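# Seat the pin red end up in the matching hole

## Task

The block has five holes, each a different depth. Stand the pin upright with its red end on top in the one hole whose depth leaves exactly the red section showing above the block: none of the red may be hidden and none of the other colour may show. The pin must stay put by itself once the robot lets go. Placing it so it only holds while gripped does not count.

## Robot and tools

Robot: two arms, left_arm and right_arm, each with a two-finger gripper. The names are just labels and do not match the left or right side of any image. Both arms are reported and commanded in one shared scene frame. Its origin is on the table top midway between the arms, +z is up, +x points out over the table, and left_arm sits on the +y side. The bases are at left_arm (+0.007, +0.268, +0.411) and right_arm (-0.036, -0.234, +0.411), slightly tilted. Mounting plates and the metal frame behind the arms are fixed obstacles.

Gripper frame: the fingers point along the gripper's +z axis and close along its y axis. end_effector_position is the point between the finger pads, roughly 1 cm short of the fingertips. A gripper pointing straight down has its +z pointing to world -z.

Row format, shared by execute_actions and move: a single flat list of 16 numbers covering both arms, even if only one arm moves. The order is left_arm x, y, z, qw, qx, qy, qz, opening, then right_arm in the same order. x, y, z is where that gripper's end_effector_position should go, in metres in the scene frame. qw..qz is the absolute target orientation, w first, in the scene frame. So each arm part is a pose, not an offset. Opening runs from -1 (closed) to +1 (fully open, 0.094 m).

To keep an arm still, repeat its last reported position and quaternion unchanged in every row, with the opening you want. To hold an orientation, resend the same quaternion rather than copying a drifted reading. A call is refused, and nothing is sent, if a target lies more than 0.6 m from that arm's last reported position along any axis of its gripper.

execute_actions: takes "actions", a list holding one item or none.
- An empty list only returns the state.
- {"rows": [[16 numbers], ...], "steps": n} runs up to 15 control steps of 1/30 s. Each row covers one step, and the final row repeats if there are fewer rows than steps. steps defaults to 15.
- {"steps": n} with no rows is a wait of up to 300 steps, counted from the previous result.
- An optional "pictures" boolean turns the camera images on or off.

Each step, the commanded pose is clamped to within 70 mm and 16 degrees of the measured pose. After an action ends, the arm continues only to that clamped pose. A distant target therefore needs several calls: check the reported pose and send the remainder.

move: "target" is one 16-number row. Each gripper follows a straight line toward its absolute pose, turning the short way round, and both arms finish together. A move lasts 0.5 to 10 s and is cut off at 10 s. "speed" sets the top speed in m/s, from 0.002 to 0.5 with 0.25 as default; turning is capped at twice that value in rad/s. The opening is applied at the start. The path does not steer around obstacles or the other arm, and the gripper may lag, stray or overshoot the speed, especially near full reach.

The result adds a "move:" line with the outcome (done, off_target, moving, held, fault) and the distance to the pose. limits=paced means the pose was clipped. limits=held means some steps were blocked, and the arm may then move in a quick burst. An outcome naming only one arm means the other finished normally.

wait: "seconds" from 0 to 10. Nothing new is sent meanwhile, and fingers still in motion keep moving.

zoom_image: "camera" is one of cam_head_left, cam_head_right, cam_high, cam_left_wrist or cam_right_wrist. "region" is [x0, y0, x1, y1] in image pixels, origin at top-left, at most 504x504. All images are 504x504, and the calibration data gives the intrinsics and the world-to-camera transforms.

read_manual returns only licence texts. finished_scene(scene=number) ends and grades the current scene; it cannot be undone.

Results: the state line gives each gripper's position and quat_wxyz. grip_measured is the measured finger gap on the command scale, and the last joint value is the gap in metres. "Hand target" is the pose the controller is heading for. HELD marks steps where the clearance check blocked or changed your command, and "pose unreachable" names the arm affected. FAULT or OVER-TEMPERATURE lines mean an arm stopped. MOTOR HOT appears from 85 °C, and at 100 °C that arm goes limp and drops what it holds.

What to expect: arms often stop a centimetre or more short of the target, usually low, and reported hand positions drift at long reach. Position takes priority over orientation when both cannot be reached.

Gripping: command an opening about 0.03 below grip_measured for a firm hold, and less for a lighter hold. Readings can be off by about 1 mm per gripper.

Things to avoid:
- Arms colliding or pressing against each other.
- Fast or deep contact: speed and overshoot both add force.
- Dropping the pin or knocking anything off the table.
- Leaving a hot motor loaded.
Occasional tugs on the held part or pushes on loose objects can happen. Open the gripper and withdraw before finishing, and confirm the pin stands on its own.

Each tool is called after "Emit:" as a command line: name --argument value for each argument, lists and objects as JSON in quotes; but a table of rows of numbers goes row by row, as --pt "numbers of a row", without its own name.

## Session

Emit:
execute_actions --actions '[]'

Scene clock: 0.00 s of 5600.00 s.
left_arm: end_effector_position=(+0.2339, +0.4396, +0.1667) grip_measured=+1.000 end_effector_quat_wxyz=(-0.072, +0.854, -0.503, -0.113) | right_arm: end_effector_position=(+0.3022, -0.1988, +0.3396) grip_measured=+1.000 end_effector_quat_wxyz=(+0.031, -0.437, +0.895, -0.090)
Joint positions: left_arm=[ 0.418  2.157  0.562  0.141 -0.277 -1.586  0.094] | right_arm=[ 0.073  1.531  0.576 -0.414  0.218 -0.72   0.094]
Joint velocities: left_arm=[ 0.005  0.005 -0.007 -0.007  0.007 -0.022  0.   ] | right_arm=[-0.005  0.005  0.007  0.007 -0.022  0.022  0.   ]
Hand target (left_arm): +0.233, +0.439, +0.167; -0.071, +0.854, -0.503, -0.113
Hand target (right_arm): +0.311, -0.197, +0.344; +0.041, -0.435, +0.895, -0.092
camera_calibration (this result's frames):
cam_left_wrist: T_world_to_cam=[[0.871691, 0.489955, 0.00994628, -0.418485], [0.455738, -0.817943, 0.351101, 0.202761], [0.180159, -0.301518, -0.936285, 0.371979], [0, 0, 0, 1]] pos_world=[0.205368, 0.483044, 0.281251]
cam_right_wrist: T_world_to_cam=[[0.769542, -0.615308, 0.170883, -0.407163], [-0.577846, -0.557032, 0.596497, -0.135977], [-0.271842, -0.557774, -0.784213, 0.360254], [0, 0, 0, 1]] pos_world=[0.332687, -0.125334, 0.433203]

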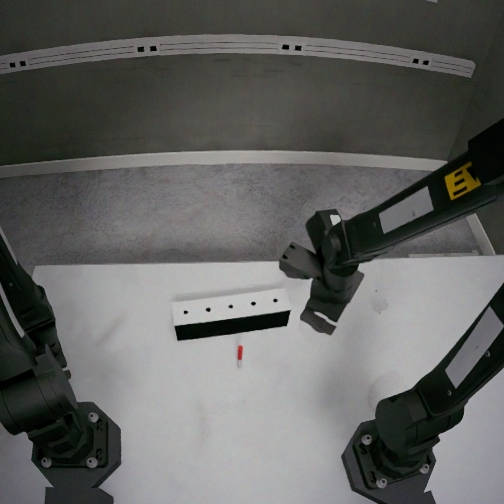

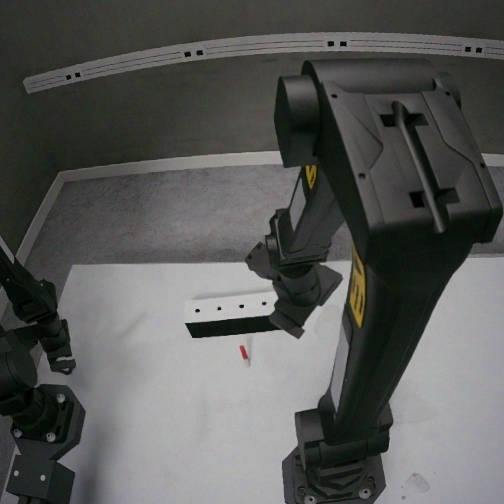

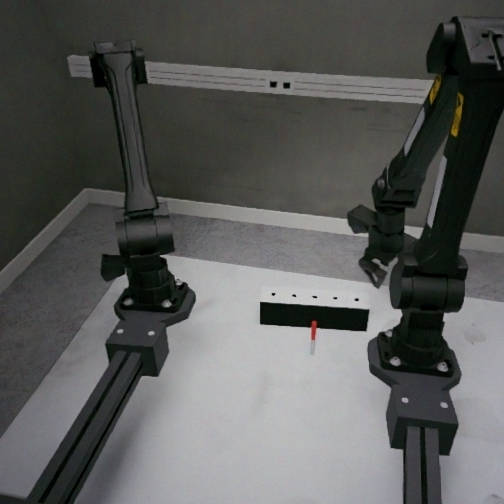

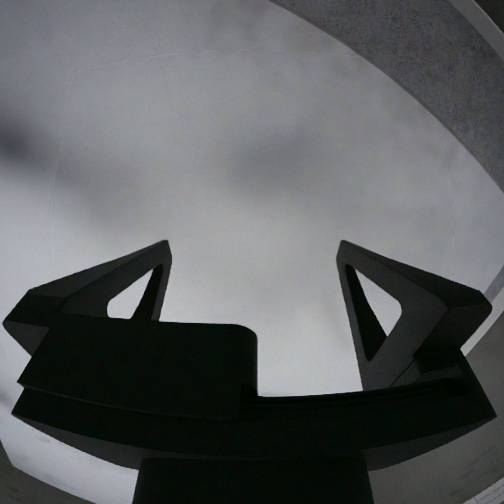

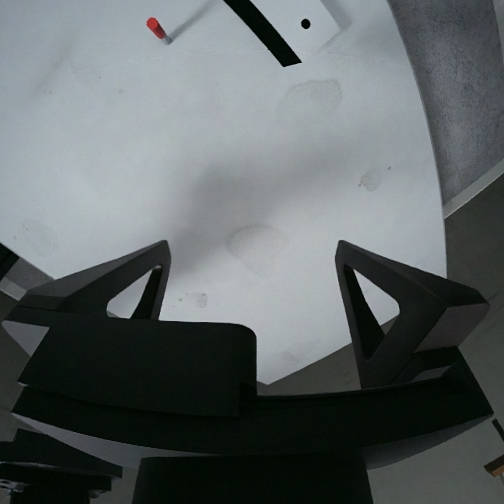

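Emit:
move --target '[0.325,-0.02,0.23,0,0,1,0,0.2,0.22,-0.52,0.33,0,0,1,0,1]' --speed 0.4

Emit:
move --target '[0.346,-0.02,0.15,0.008,0,1,-0.006,0.2,0.22,-0.52,0.33,0,0,1,0,1]' --speed 0.1

Scene clock: 8.67 s of 5600.00 s.
left_arm: end_effector_position=(+0.3315, -0.0061, +0.2337) grip_measured=+0.202 end_effector_quat_wxyz=(+0.005, -0.008, +1.000, +0.010) | right_arm: end_effector_position=(+0.2088, -0.5146, +0.3309) grip_measured=+1.000 end_effector_quat_wxyz=(-0.005, -0.003, +1.000, -0.000)
Joint positions: left_arm=[-0.782  2.074  0.935 -0.404 -0.129 -0.725  0.056] | right_arm=[-0.996  1.653  0.746 -0.573 -0.046 -0.866  0.094]
Joint velocities: left_arm=[-0.015  0.005  0.002 -0.007  0.081  0.022  0.   ] | right_arm=[-0.005 -0.005 -0.002 -0.007 -0.066  0.022  0.   ]
Hand target (left_arm): +0.333, -0.009, +0.228; +0.001, +0.001, +1.000, +0.013
Hand target (right_arm): +0.212, -0.520, +0.330; -0.007, -0.000, +1.000, +0.004
Off the commanded pose (left_arm): 0.016 m, 2 deg.
Off the commanded pose (right_arm): 0.012 m, 1 deg.
After step 90, 2.37 s passed at rest.
move: off_target (left_arm, right_arm)
camera_calibration (this result's frames):
cam_left_wrist: T_world_to_cam=[[0.022825, -0.9995, -0.0218807, -0.00608867], [-0.815127, -0.0312775, 0.578437, 0.143226], [-0.578832, 0.00463277, -0.815434, 0.507988], [0, 0, 0, 1]] pos_world=[0.410926, -0.00395927, 0.33125]
cam_right_wrist: T_world_to_cam=[[-0.00812957, -0.999806, -0.0179377, -0.501152], [-0.802292, -0.00418583, 0.596917, -0.0294276], [-0.596877, 0.0192439, -0.802102, 0.52262], [0, 0, 0, 1]] pos_world=[0.284256, -0.511235, 0.427771]

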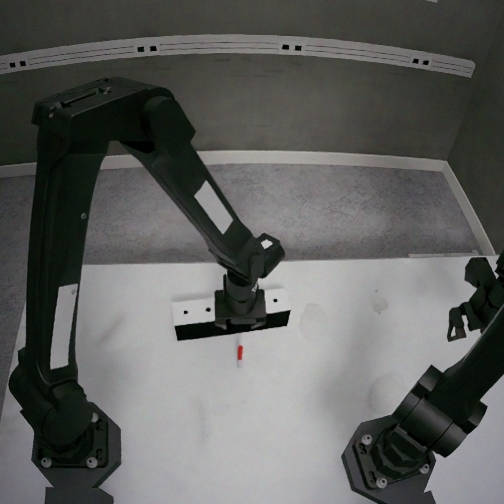

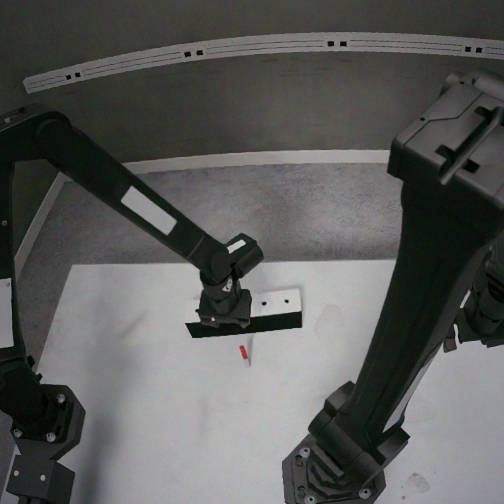

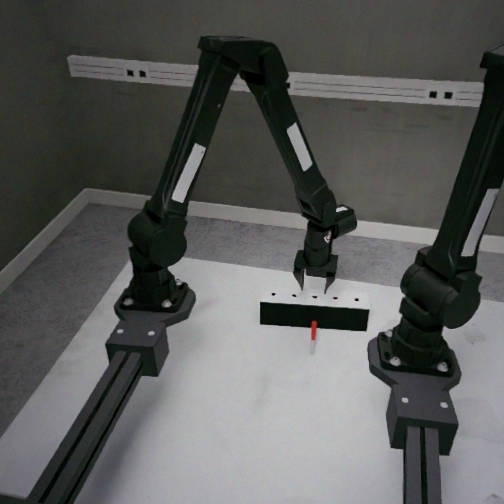

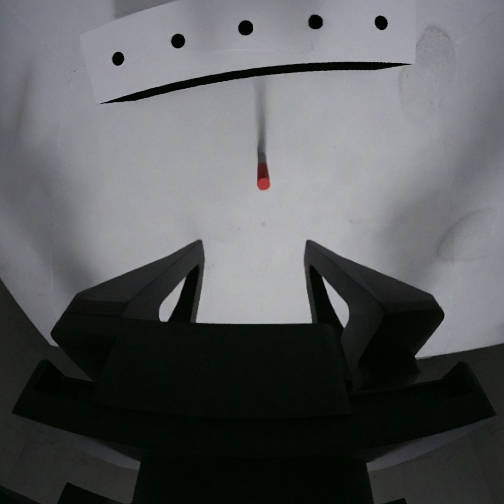

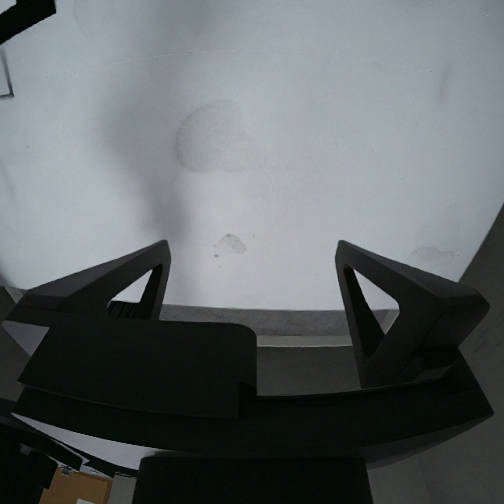

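Scene clock: 9.93 s of 5600.00 s.
left_arm: end_effector_position=(+0.3375, -0.0160, +0.1557) grip_measured=+0.202 end_effector_quat_wxyz=(+0.004, -0.004, +1.000, -0.001) | right_arm: end_effector_position=(+0.2093, -0.5142, +0.3309) grip_measured=+1.000 end_effector_quat_wxyz=(-0.003, +0.001, +1.000, +0.001)
Joint positions: left_arm=[-0.764  2.29   1.015 -0.253 -0.109 -0.696  0.056] | right_arm=[-0.996  1.653  0.746 -0.573 -0.051 -0.859  0.094]
Joint velocities: left_arm=[ 0.005 -0.005  0.007 -0.002 -0.066 -0.081 -0.   ] | right_arm=[-0.005  0.005  0.002 -0.017 -0.007  0.066  0.   ]
Hand target (left_arm): +0.346, -0.020, +0.151; +0.008, -0.000, +1.000, -0.006
Hand target (right_arm): +0.220, -0.520, +0.330; +0.000, +0.000, +1.000, -0.000
Off the commanded pose (left_arm): 0.011 m, 1 deg.
Off the commanded pose (right_arm): 0.012 m, 0 deg.
move: off_target (left_arm, right_arm)
camera_calibration (this result's frames):
cam_left_wrist: T_world_to_cam=[[0.0140343, -0.9999, 0.00158308, -0.0185149], [-0.8139, -0.010504, 0.58091, 0.192405], [-0.580836, -0.00944116, -0.813966, 0.448137], [0, 0, 0, 1]] pos_world=[0.417153, -0.0122611, 0.253027]
cam_right_wrist: T_world_to_cam=[[-0.0157224, -0.999663, -0.0206472, -0.498118], [-0.804196, 0.000372059, 0.594365, -0.0253978], [-0.594157, 0.0259493, -0.803931, 0.526417], [0, 0, 0, 1]] pos_world=[0.284518, -0.511601, 0.428014]

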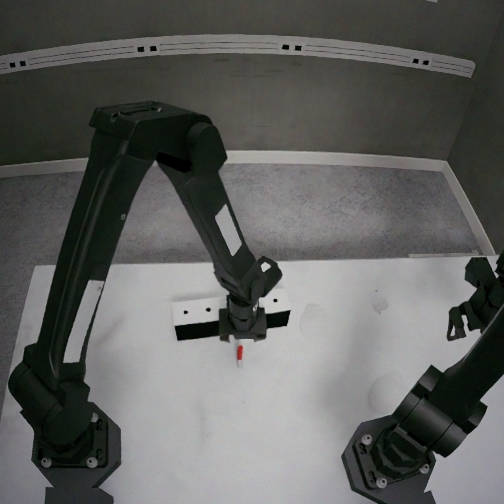

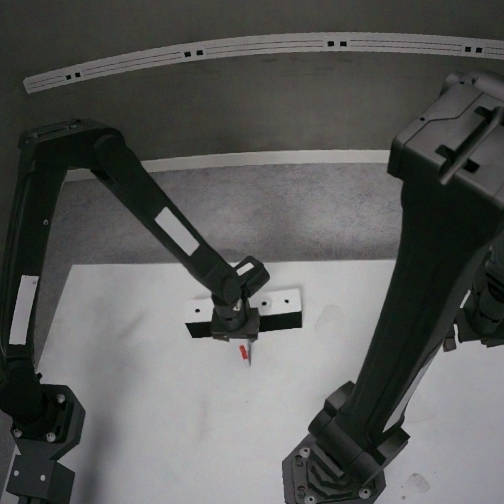

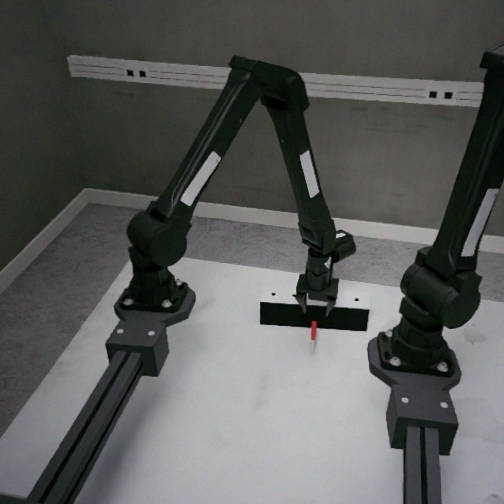

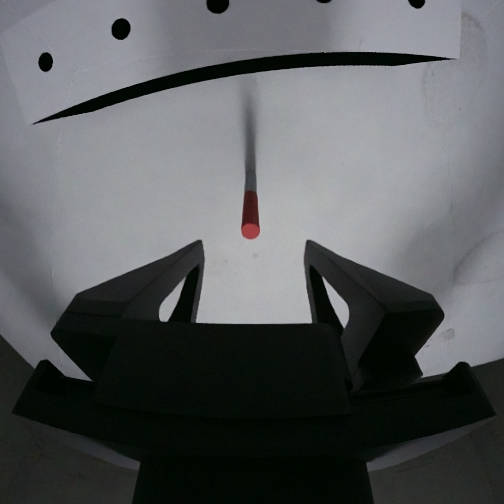

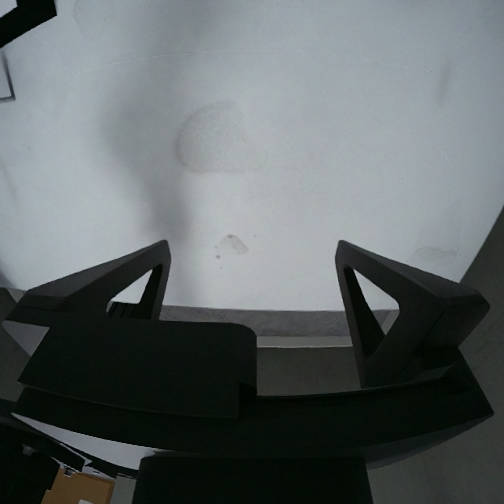

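Emit:
move --target '[0.338,-0.016,0.088,0.008,0,1,-0.006,-0.2,0.209,-0.514,0.331,0,0,1,0,1]' --speed 0.08

Scene clock: 14.00 s of 5600.00 s.
left_arm: end_effector_position=(+0.3329, -0.0149, +0.0954) grip_measured=-0.198 end_effector_quat_wxyz=(+0.006, -0.004, +1.000, -0.003) | right_arm: end_effector_position=(+0.2071, -0.5115, +0.3296) grip_measured=+1.000 end_effector_quat_wxyz=(-0.005, +0.001, +1.000, +0.004)
Joint positions: left_arm=[-0.754  2.45   1.072 -0.144 -0.108 -0.686  0.038] | right_arm=[-0.996  1.653  0.74  -0.573 -0.051 -0.859  0.094]
Joint velocities: left_arm=[-0.015 -0.005  0.007  0.002 -0.022  0.051  0.001] | right_arm=[-0.005  0.005  0.002  0.002  0.051 -0.037  0.   ]
Hand target (left_arm): +0.338, -0.016, +0.088; +0.008, -0.000, +1.000, -0.006
Hand target (right_arm): +0.209, -0.514, +0.331; -0.000, -0.000, +1.000, -0.000
Off the commanded pose (left_arm): 0.009 m, 1 deg.
Off the commanded pose (right_arm): 0.003 m, 1 deg.
move: done
camera_calibration (this result's frames):
cam_left_wrist: T_world_to_cam=[[0.0146794, -0.999879, 0.00522819, -0.0178063], [-0.816503, -0.0089688, 0.577272, 0.224943], [-0.577155, -0.0127429, -0.816535, 0.395325], [0, 0, 0, 1]] pos_world=[0.412092, -0.0107491, 0.193037]
cam_right_wrist: T_world_to_cam=[[-0.0161366, -0.999539, -0.0257089, -0.493687], [-0.802173, -0.00240719, 0.597087, -0.0291875], [-0.596874, 0.0302579, -0.801765, 0.526098], [0, 0, 0, 1]] pos_world=[0.282634, -0.509449, 0.426542]

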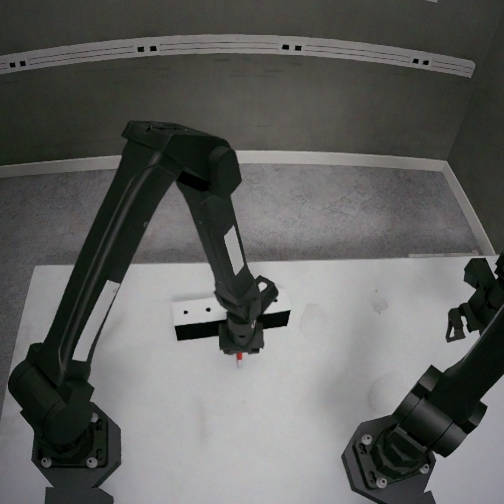

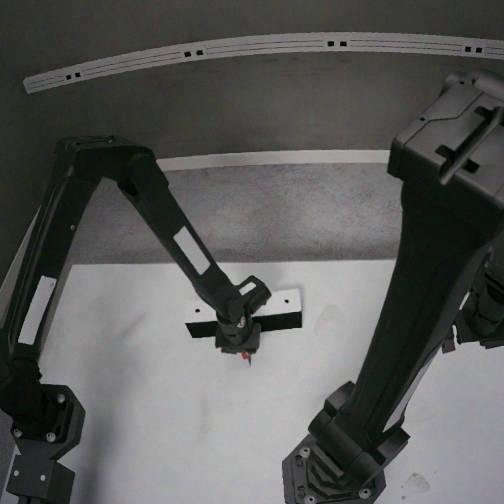

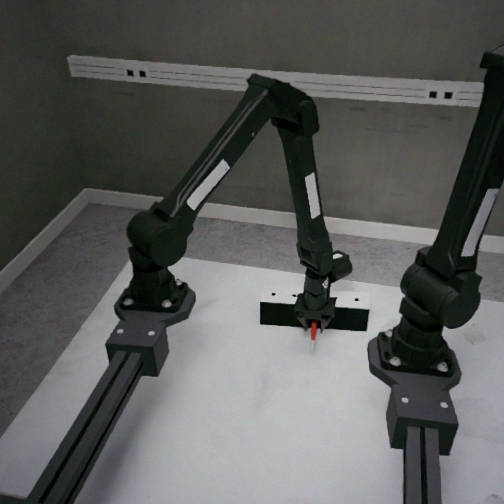

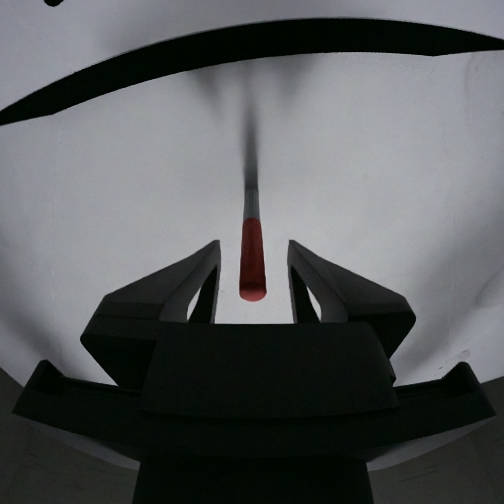

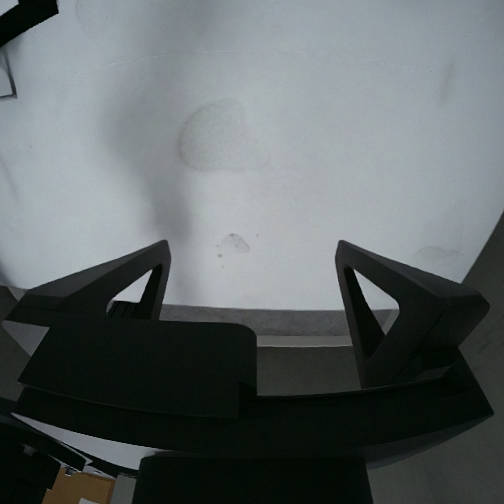

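Emit:
execute_actions --actions '[{"rows":[[0.338,-0.016,0.088,0.008,0,1,-0.006,-0.83,0.209,-0.514,0.331,0,0,1,0,1]]}]' --pictures false

Emit:
move --target '[0.34,-0.015,0.24,0,0,1,0,-0.83,0.209,-0.514,0.331,0,0,1,0,1]'

Emit:
move --target '[0.45,-0.012,0.25,-0.005,0,1,0,-0.83,0.209,-0.514,0.331,0,0,1,0,1]'

Emit:
move --target '[0.484,-0.005,0.205,0.016,0,1,-0.009,-0.83,0.209,-0.514,0.331,0,0,1,0,1]' --speed 0.06

Emit:
zoom_image --camera "cam_left_wrist" --region '[200,150,310,260]'

Emit:
zoom_image --camera "cam_high" --region '[270,250,360,330]'

Scene clock: 24.73 s of 5600.00 s.
left_arm: end_effector_position=(+0.3330, -0.0149, +0.0954) grip_measured=-0.759 end_effector_quat_wxyz=(+0.006, -0.004, +1.000, -0.004) | right_arm: end_effector_position=(+0.2072, -0.5114, +0.3296) grip_measured=+1.000 end_effector_quat_wxyz=(-0.005, +0.001, +1.000, +0.004)
Joint positions: left_arm=[-0.753  2.45   1.072 -0.143 -0.108 -0.685  0.011] | right_arm=[-0.996  1.653  0.74  -0.573 -0.052 -0.859  0.094]
Joint velocities: left_arm=[-0.005 -0.005 -0.007  0.007  0.051 -0.066  0.001] | right_arm=[ 0.005 -0.015  0.002 -0.012  0.022 -0.037  0.   ]
Hand target (left_arm): +0.338, -0.016, +0.088; +0.008, -0.000, +1.000, -0.006
Hand target (right_arm): +0.209, -0.514, +0.331; +0.000, +0.000, +1.000, +0.000
Off the commanded pose (left_arm): 0.009 m, 1 deg.
Off the commanded pose (right_arm): 0.003 m, 1 deg.
Steps of this call (steps 1 to 90: nothing new was sent; then 7.23 s passed at rest; steps 91 to 105: all 15 steps of this action). Readings (end_effector_position):
91: left_arm (+0.3329, -0.0149, +0.0954) | right_arm (+0.2072, -0.5114, +0.3296)
92: left_arm (+0.3329, -0.0149, +0.0954) | right_arm (+0.2072, -0.5114, +0.3296)
94: left_arm (+0.3330, -0.0149, +0.0954) | right_arm (+0.2072, -0.5114, +0.3296)
98: left_arm (+0.3330, -0.0149, +0.0954) | right_arm (+0.2072, -0.5114, +0.3296)
105: the state above

Scene clock: 26.17 s of 5600.00 s.
left_arm: end_effector_position=(+0.3464, -0.0159, +0.2406) grip_measured=-0.759 end_effector_quat_wxyz=(+0.005, +0.004, +1.000, -0.004) | right_arm: end_effector_position=(+0.2072, -0.5114, +0.3296) grip_measured=+1.000 end_effector_quat_wxyz=(-0.005, +0.001, +1.000, +0.004)
Joint positions: left_arm=[-0.77   2.07   0.971 -0.425 -0.108 -0.686  0.011] | right_arm=[-0.996  1.653  0.74  -0.573 -0.052 -0.859  0.094]
Joint velocities: left_arm=[-0.015 -0.005  0.012 -0.007 -0.007 -0.007 -0.   ] | right_arm=[-0.005 -0.005 -0.007 -0.002 -0.007  0.051  0.   ]
Hand target (left_arm): +0.340, -0.015, +0.239; +0.000, +0.000, +1.000, +0.000
Hand target (right_arm): +0.209, -0.514, +0.331; +0.000, +0.000, +1.000, +0.000
Off the commanded pose (left_arm): 0.006 m, 1 deg.
Off the commanded pose (right_arm): 0.003 m, 1 deg.
move: done
camera_calibration (this result's frames):
cam_left_wrist: T_world_to_cam=[[-0.0022455, -0.99998, 0.00594596, -0.0140569], [-0.815816, 0.0052705, 0.578288, 0.15189], [-0.578308, -0.00355226, -0.815811, 0.522012], [0, 0, 0, 1]] pos_world=[0.425766, -0.0130028, 0.338111]
cam_right_wrist: T_world_to_cam=[[-0.0161339, -0.999533, -0.025962, -0.493558], [-0.802346, -0.00255175, 0.596854, -0.0291088], [-0.596641, 0.0304601, -0.80193, 0.526236], [0, 0, 0, 1]] pos_world=[0.282656, -0.509431, 0.426564]

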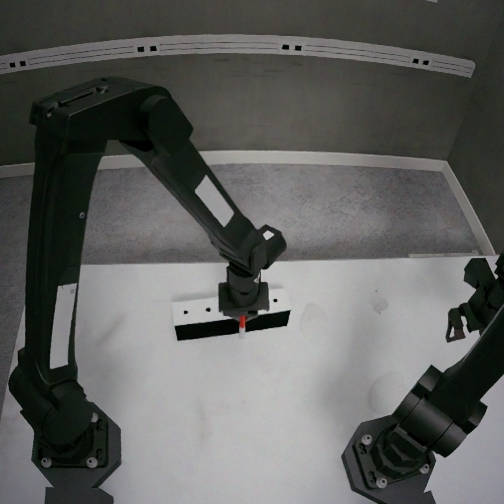

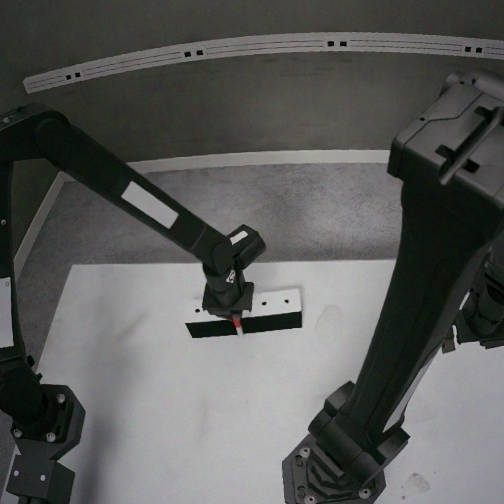

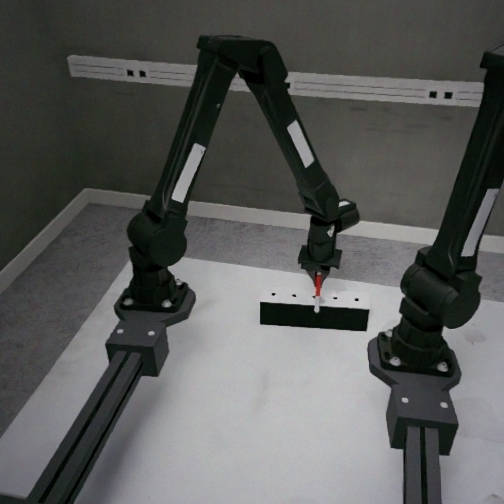

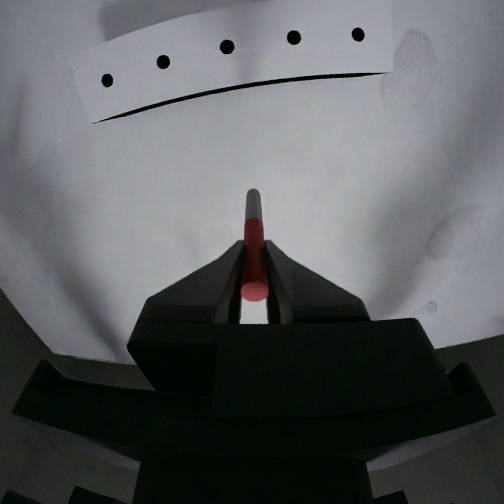

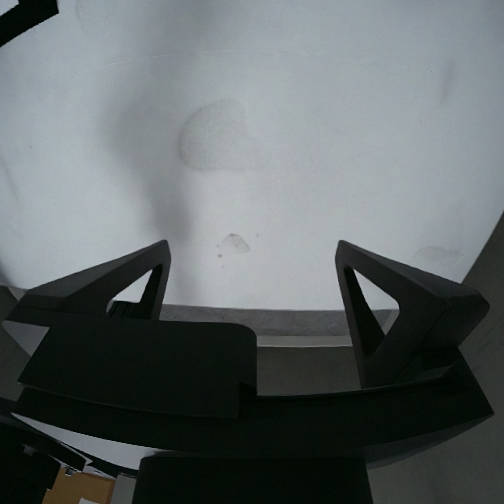

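Scene clock: 27.63 s of 5600.00 s.
left_arm: end_effector_position=(+0.4544, -0.0131, +0.2566) grip_measured=-0.759 end_effector_quat_wxyz=(+0.002, -0.009, +1.000, -0.006) | right_arm: end_effector_position=(+0.2072, -0.5114, +0.3296) grip_measured=+1.000 end_effector_quat_wxyz=(-0.005, +0.001, +1.000, +0.004)
Joint positions: left_arm=[-0.636  2.134  1.241 -0.619 -0.093 -0.578  0.011] | right_arm=[-0.996  1.653  0.74  -0.573 -0.052 -0.859  0.094]
Joint velocities: left_arm=[-0.005 -0.005  0.017 -0.007  0.022  0.007 -0.   ] | right_arm=[-0.015 -0.015 -0.027  0.007 -0.051  0.022  0.   ]
Hand target (left_arm): +0.449, -0.011, +0.250; -0.006, +0.000, +1.000, -0.002
Hand target (right_arm): +0.209, -0.514, +0.331; +0.000, +0.000, +1.000, +0.000
Off the commanded pose (left_arm): 0.008 m, 1 deg.
Off the commanded pose (right_arm): 0.003 m, 1 deg.
move: done
camera_calibration (this result's frames):
cam_left_wrist: T_world_to_cam=[[0.0242789, -0.999652, 0.0102937, -0.0243308], [-0.811992, -0.0137126, 0.583507, 0.227419], [-0.583163, -0.0225253, -0.812043, 0.59858], [0, 0, 0, 1]] pos_world=[0.534322, -0.00772071, 0.353623]
cam_right_wrist: T_world_to_cam=[[-0.0161339, -0.999533, -0.025962, -0.493558], [-0.802346, -0.00255175, 0.596854, -0.0291088], [-0.596641, 0.0304601, -0.80193, 0.526236], [0, 0, 0, 1]] pos_world=[0.282656, -0.509431, 0.426564]

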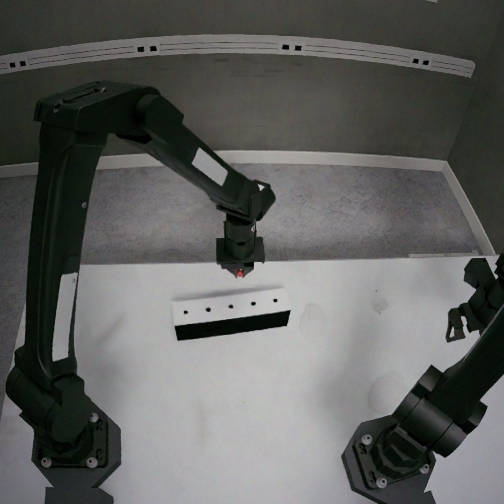

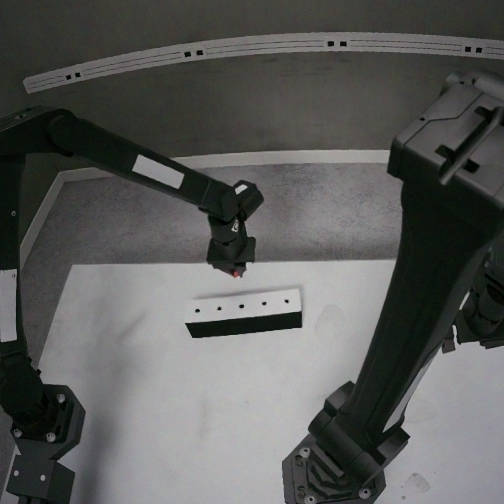

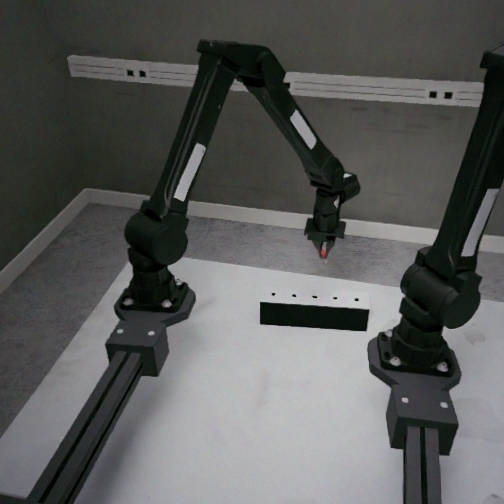

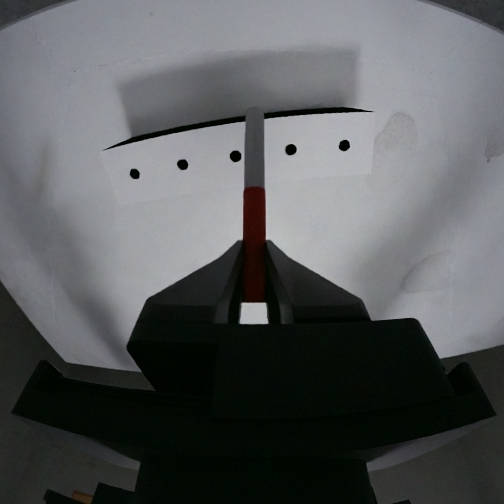

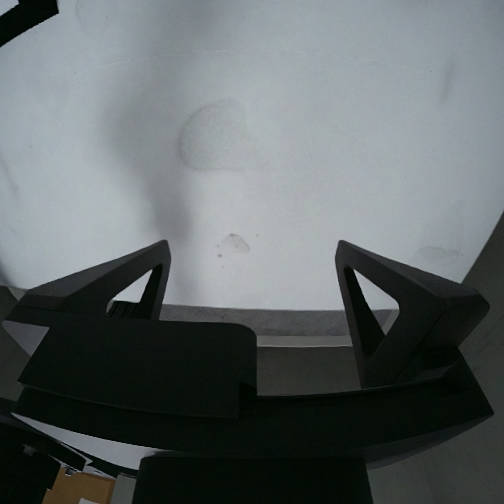

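Scene clock: 28.97 s of 5600.00 s.
left_arm: end_effector_position=(+0.4646, +0.0024, +0.2066) grip_measured=-0.759 end_effector_quat_wxyz=(+0.001, -0.005, +1.000, -0.003) | right_arm: end_effector_position=(+0.2072, -0.5114, +0.3296) grip_measured=+1.000 end_effector_quat_wxyz=(-0.005, +0.001, +1.000, +0.004)
Joint positions: left_arm=[-0.593  2.242  1.266 -0.538 -0.095 -0.526  0.011] | right_arm=[-0.996  1.653  0.74  -0.573 -0.052 -0.859  0.094]
Joint velocities: left_arm=[-0.015  0.015 -0.002 -0.002 -0.037  0.066 -0.001] | right_arm=[ 0.005 -0.015 -0.002 -0.002 -0.066  0.095  0.   ]
Hand target (left_arm): +0.483, -0.004, +0.206; +0.016, -0.000, +1.000, -0.009
Hand target (right_arm): +0.209, -0.514, +0.331; +0.000, +0.000, +1.000, +0.000
Off the commanded pose (left_arm): 0.021 m, 2 deg.
Off the commanded pose (right_arm): 0.003 m, 1 deg.
move: off_target (left_arm)
camera_calibration (this result's frames):
cam_left_wrist: T_world_to_cam=[[0.0156084, -0.999868, 0.00451067, -0.00333409], [-0.811123, -0.0100238, 0.58479, 0.264382], [-0.584668, -0.0127863, -0.811172, 0.56471], [0, 0, 0, 1]] pos_world=[0.544666, 0.00653705, 0.303484]
cam_right_wrist: T_world_to_cam=[[-0.0161339, -0.999533, -0.025962, -0.493558], [-0.802346, -0.00255175, 0.596854, -0.0291088], [-0.596641, 0.0304601, -0.80193, 0.526236], [0, 0, 0, 1]] pos_world=[0.282656, -0.509431, 0.426564]

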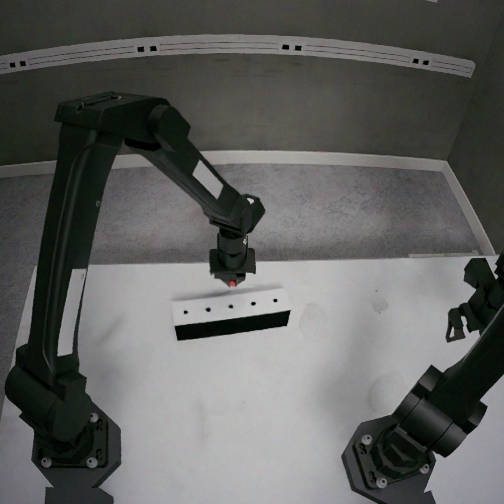

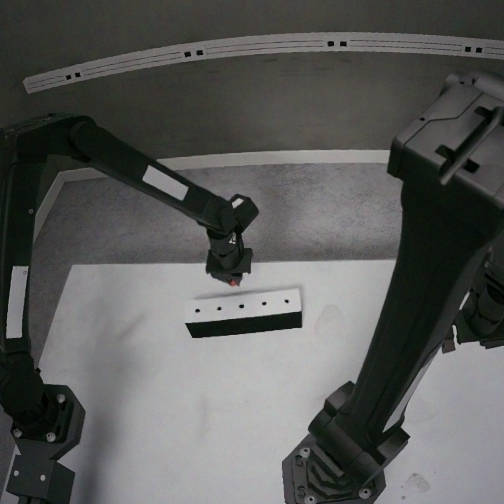

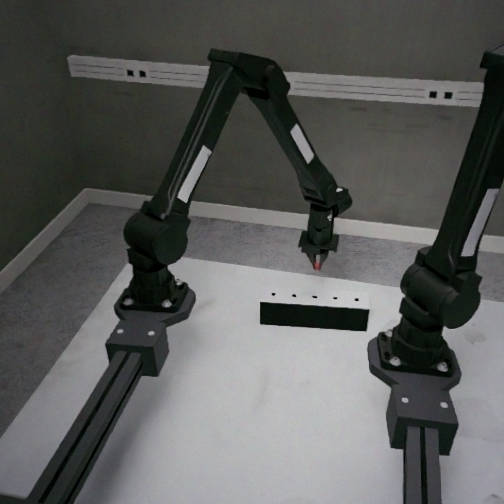

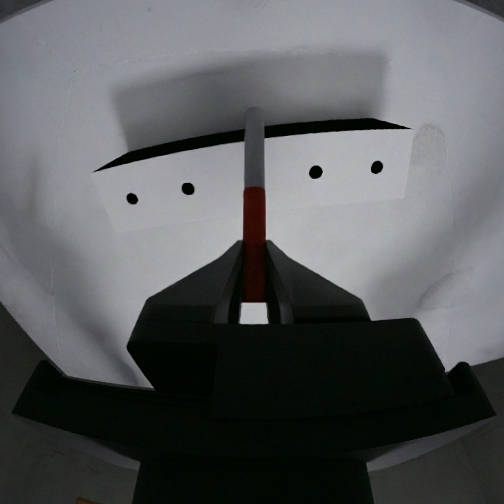

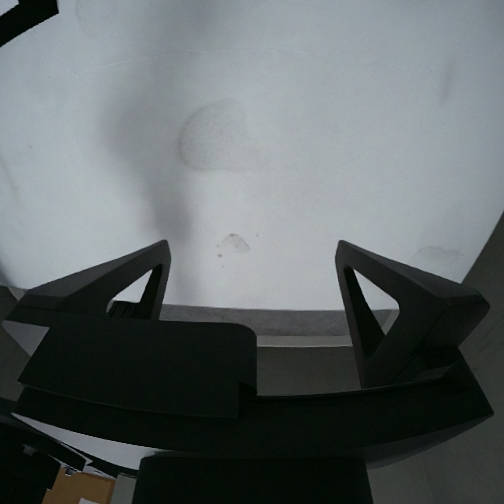

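Region (200, 150, 310, 260) of cam_left_wrist's 504x504 image, scaled by 4.582, with more detail than that image has.

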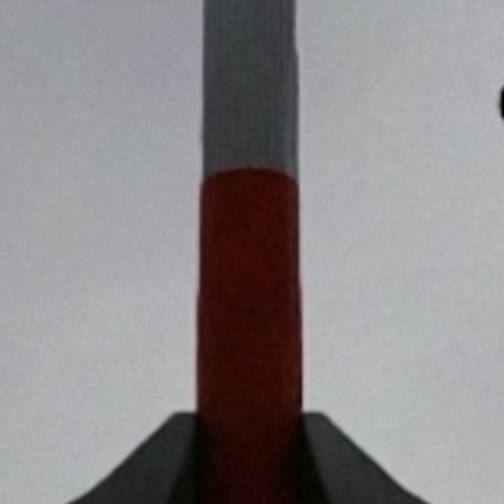

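Region (270, 250, 360, 330) of cam_high's 504x504 image, scaled by 5.600, with more detail than that image has.

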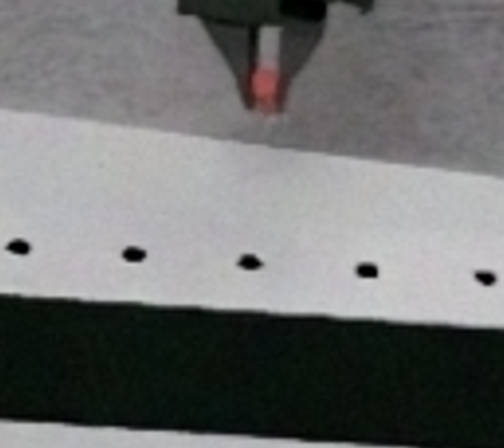

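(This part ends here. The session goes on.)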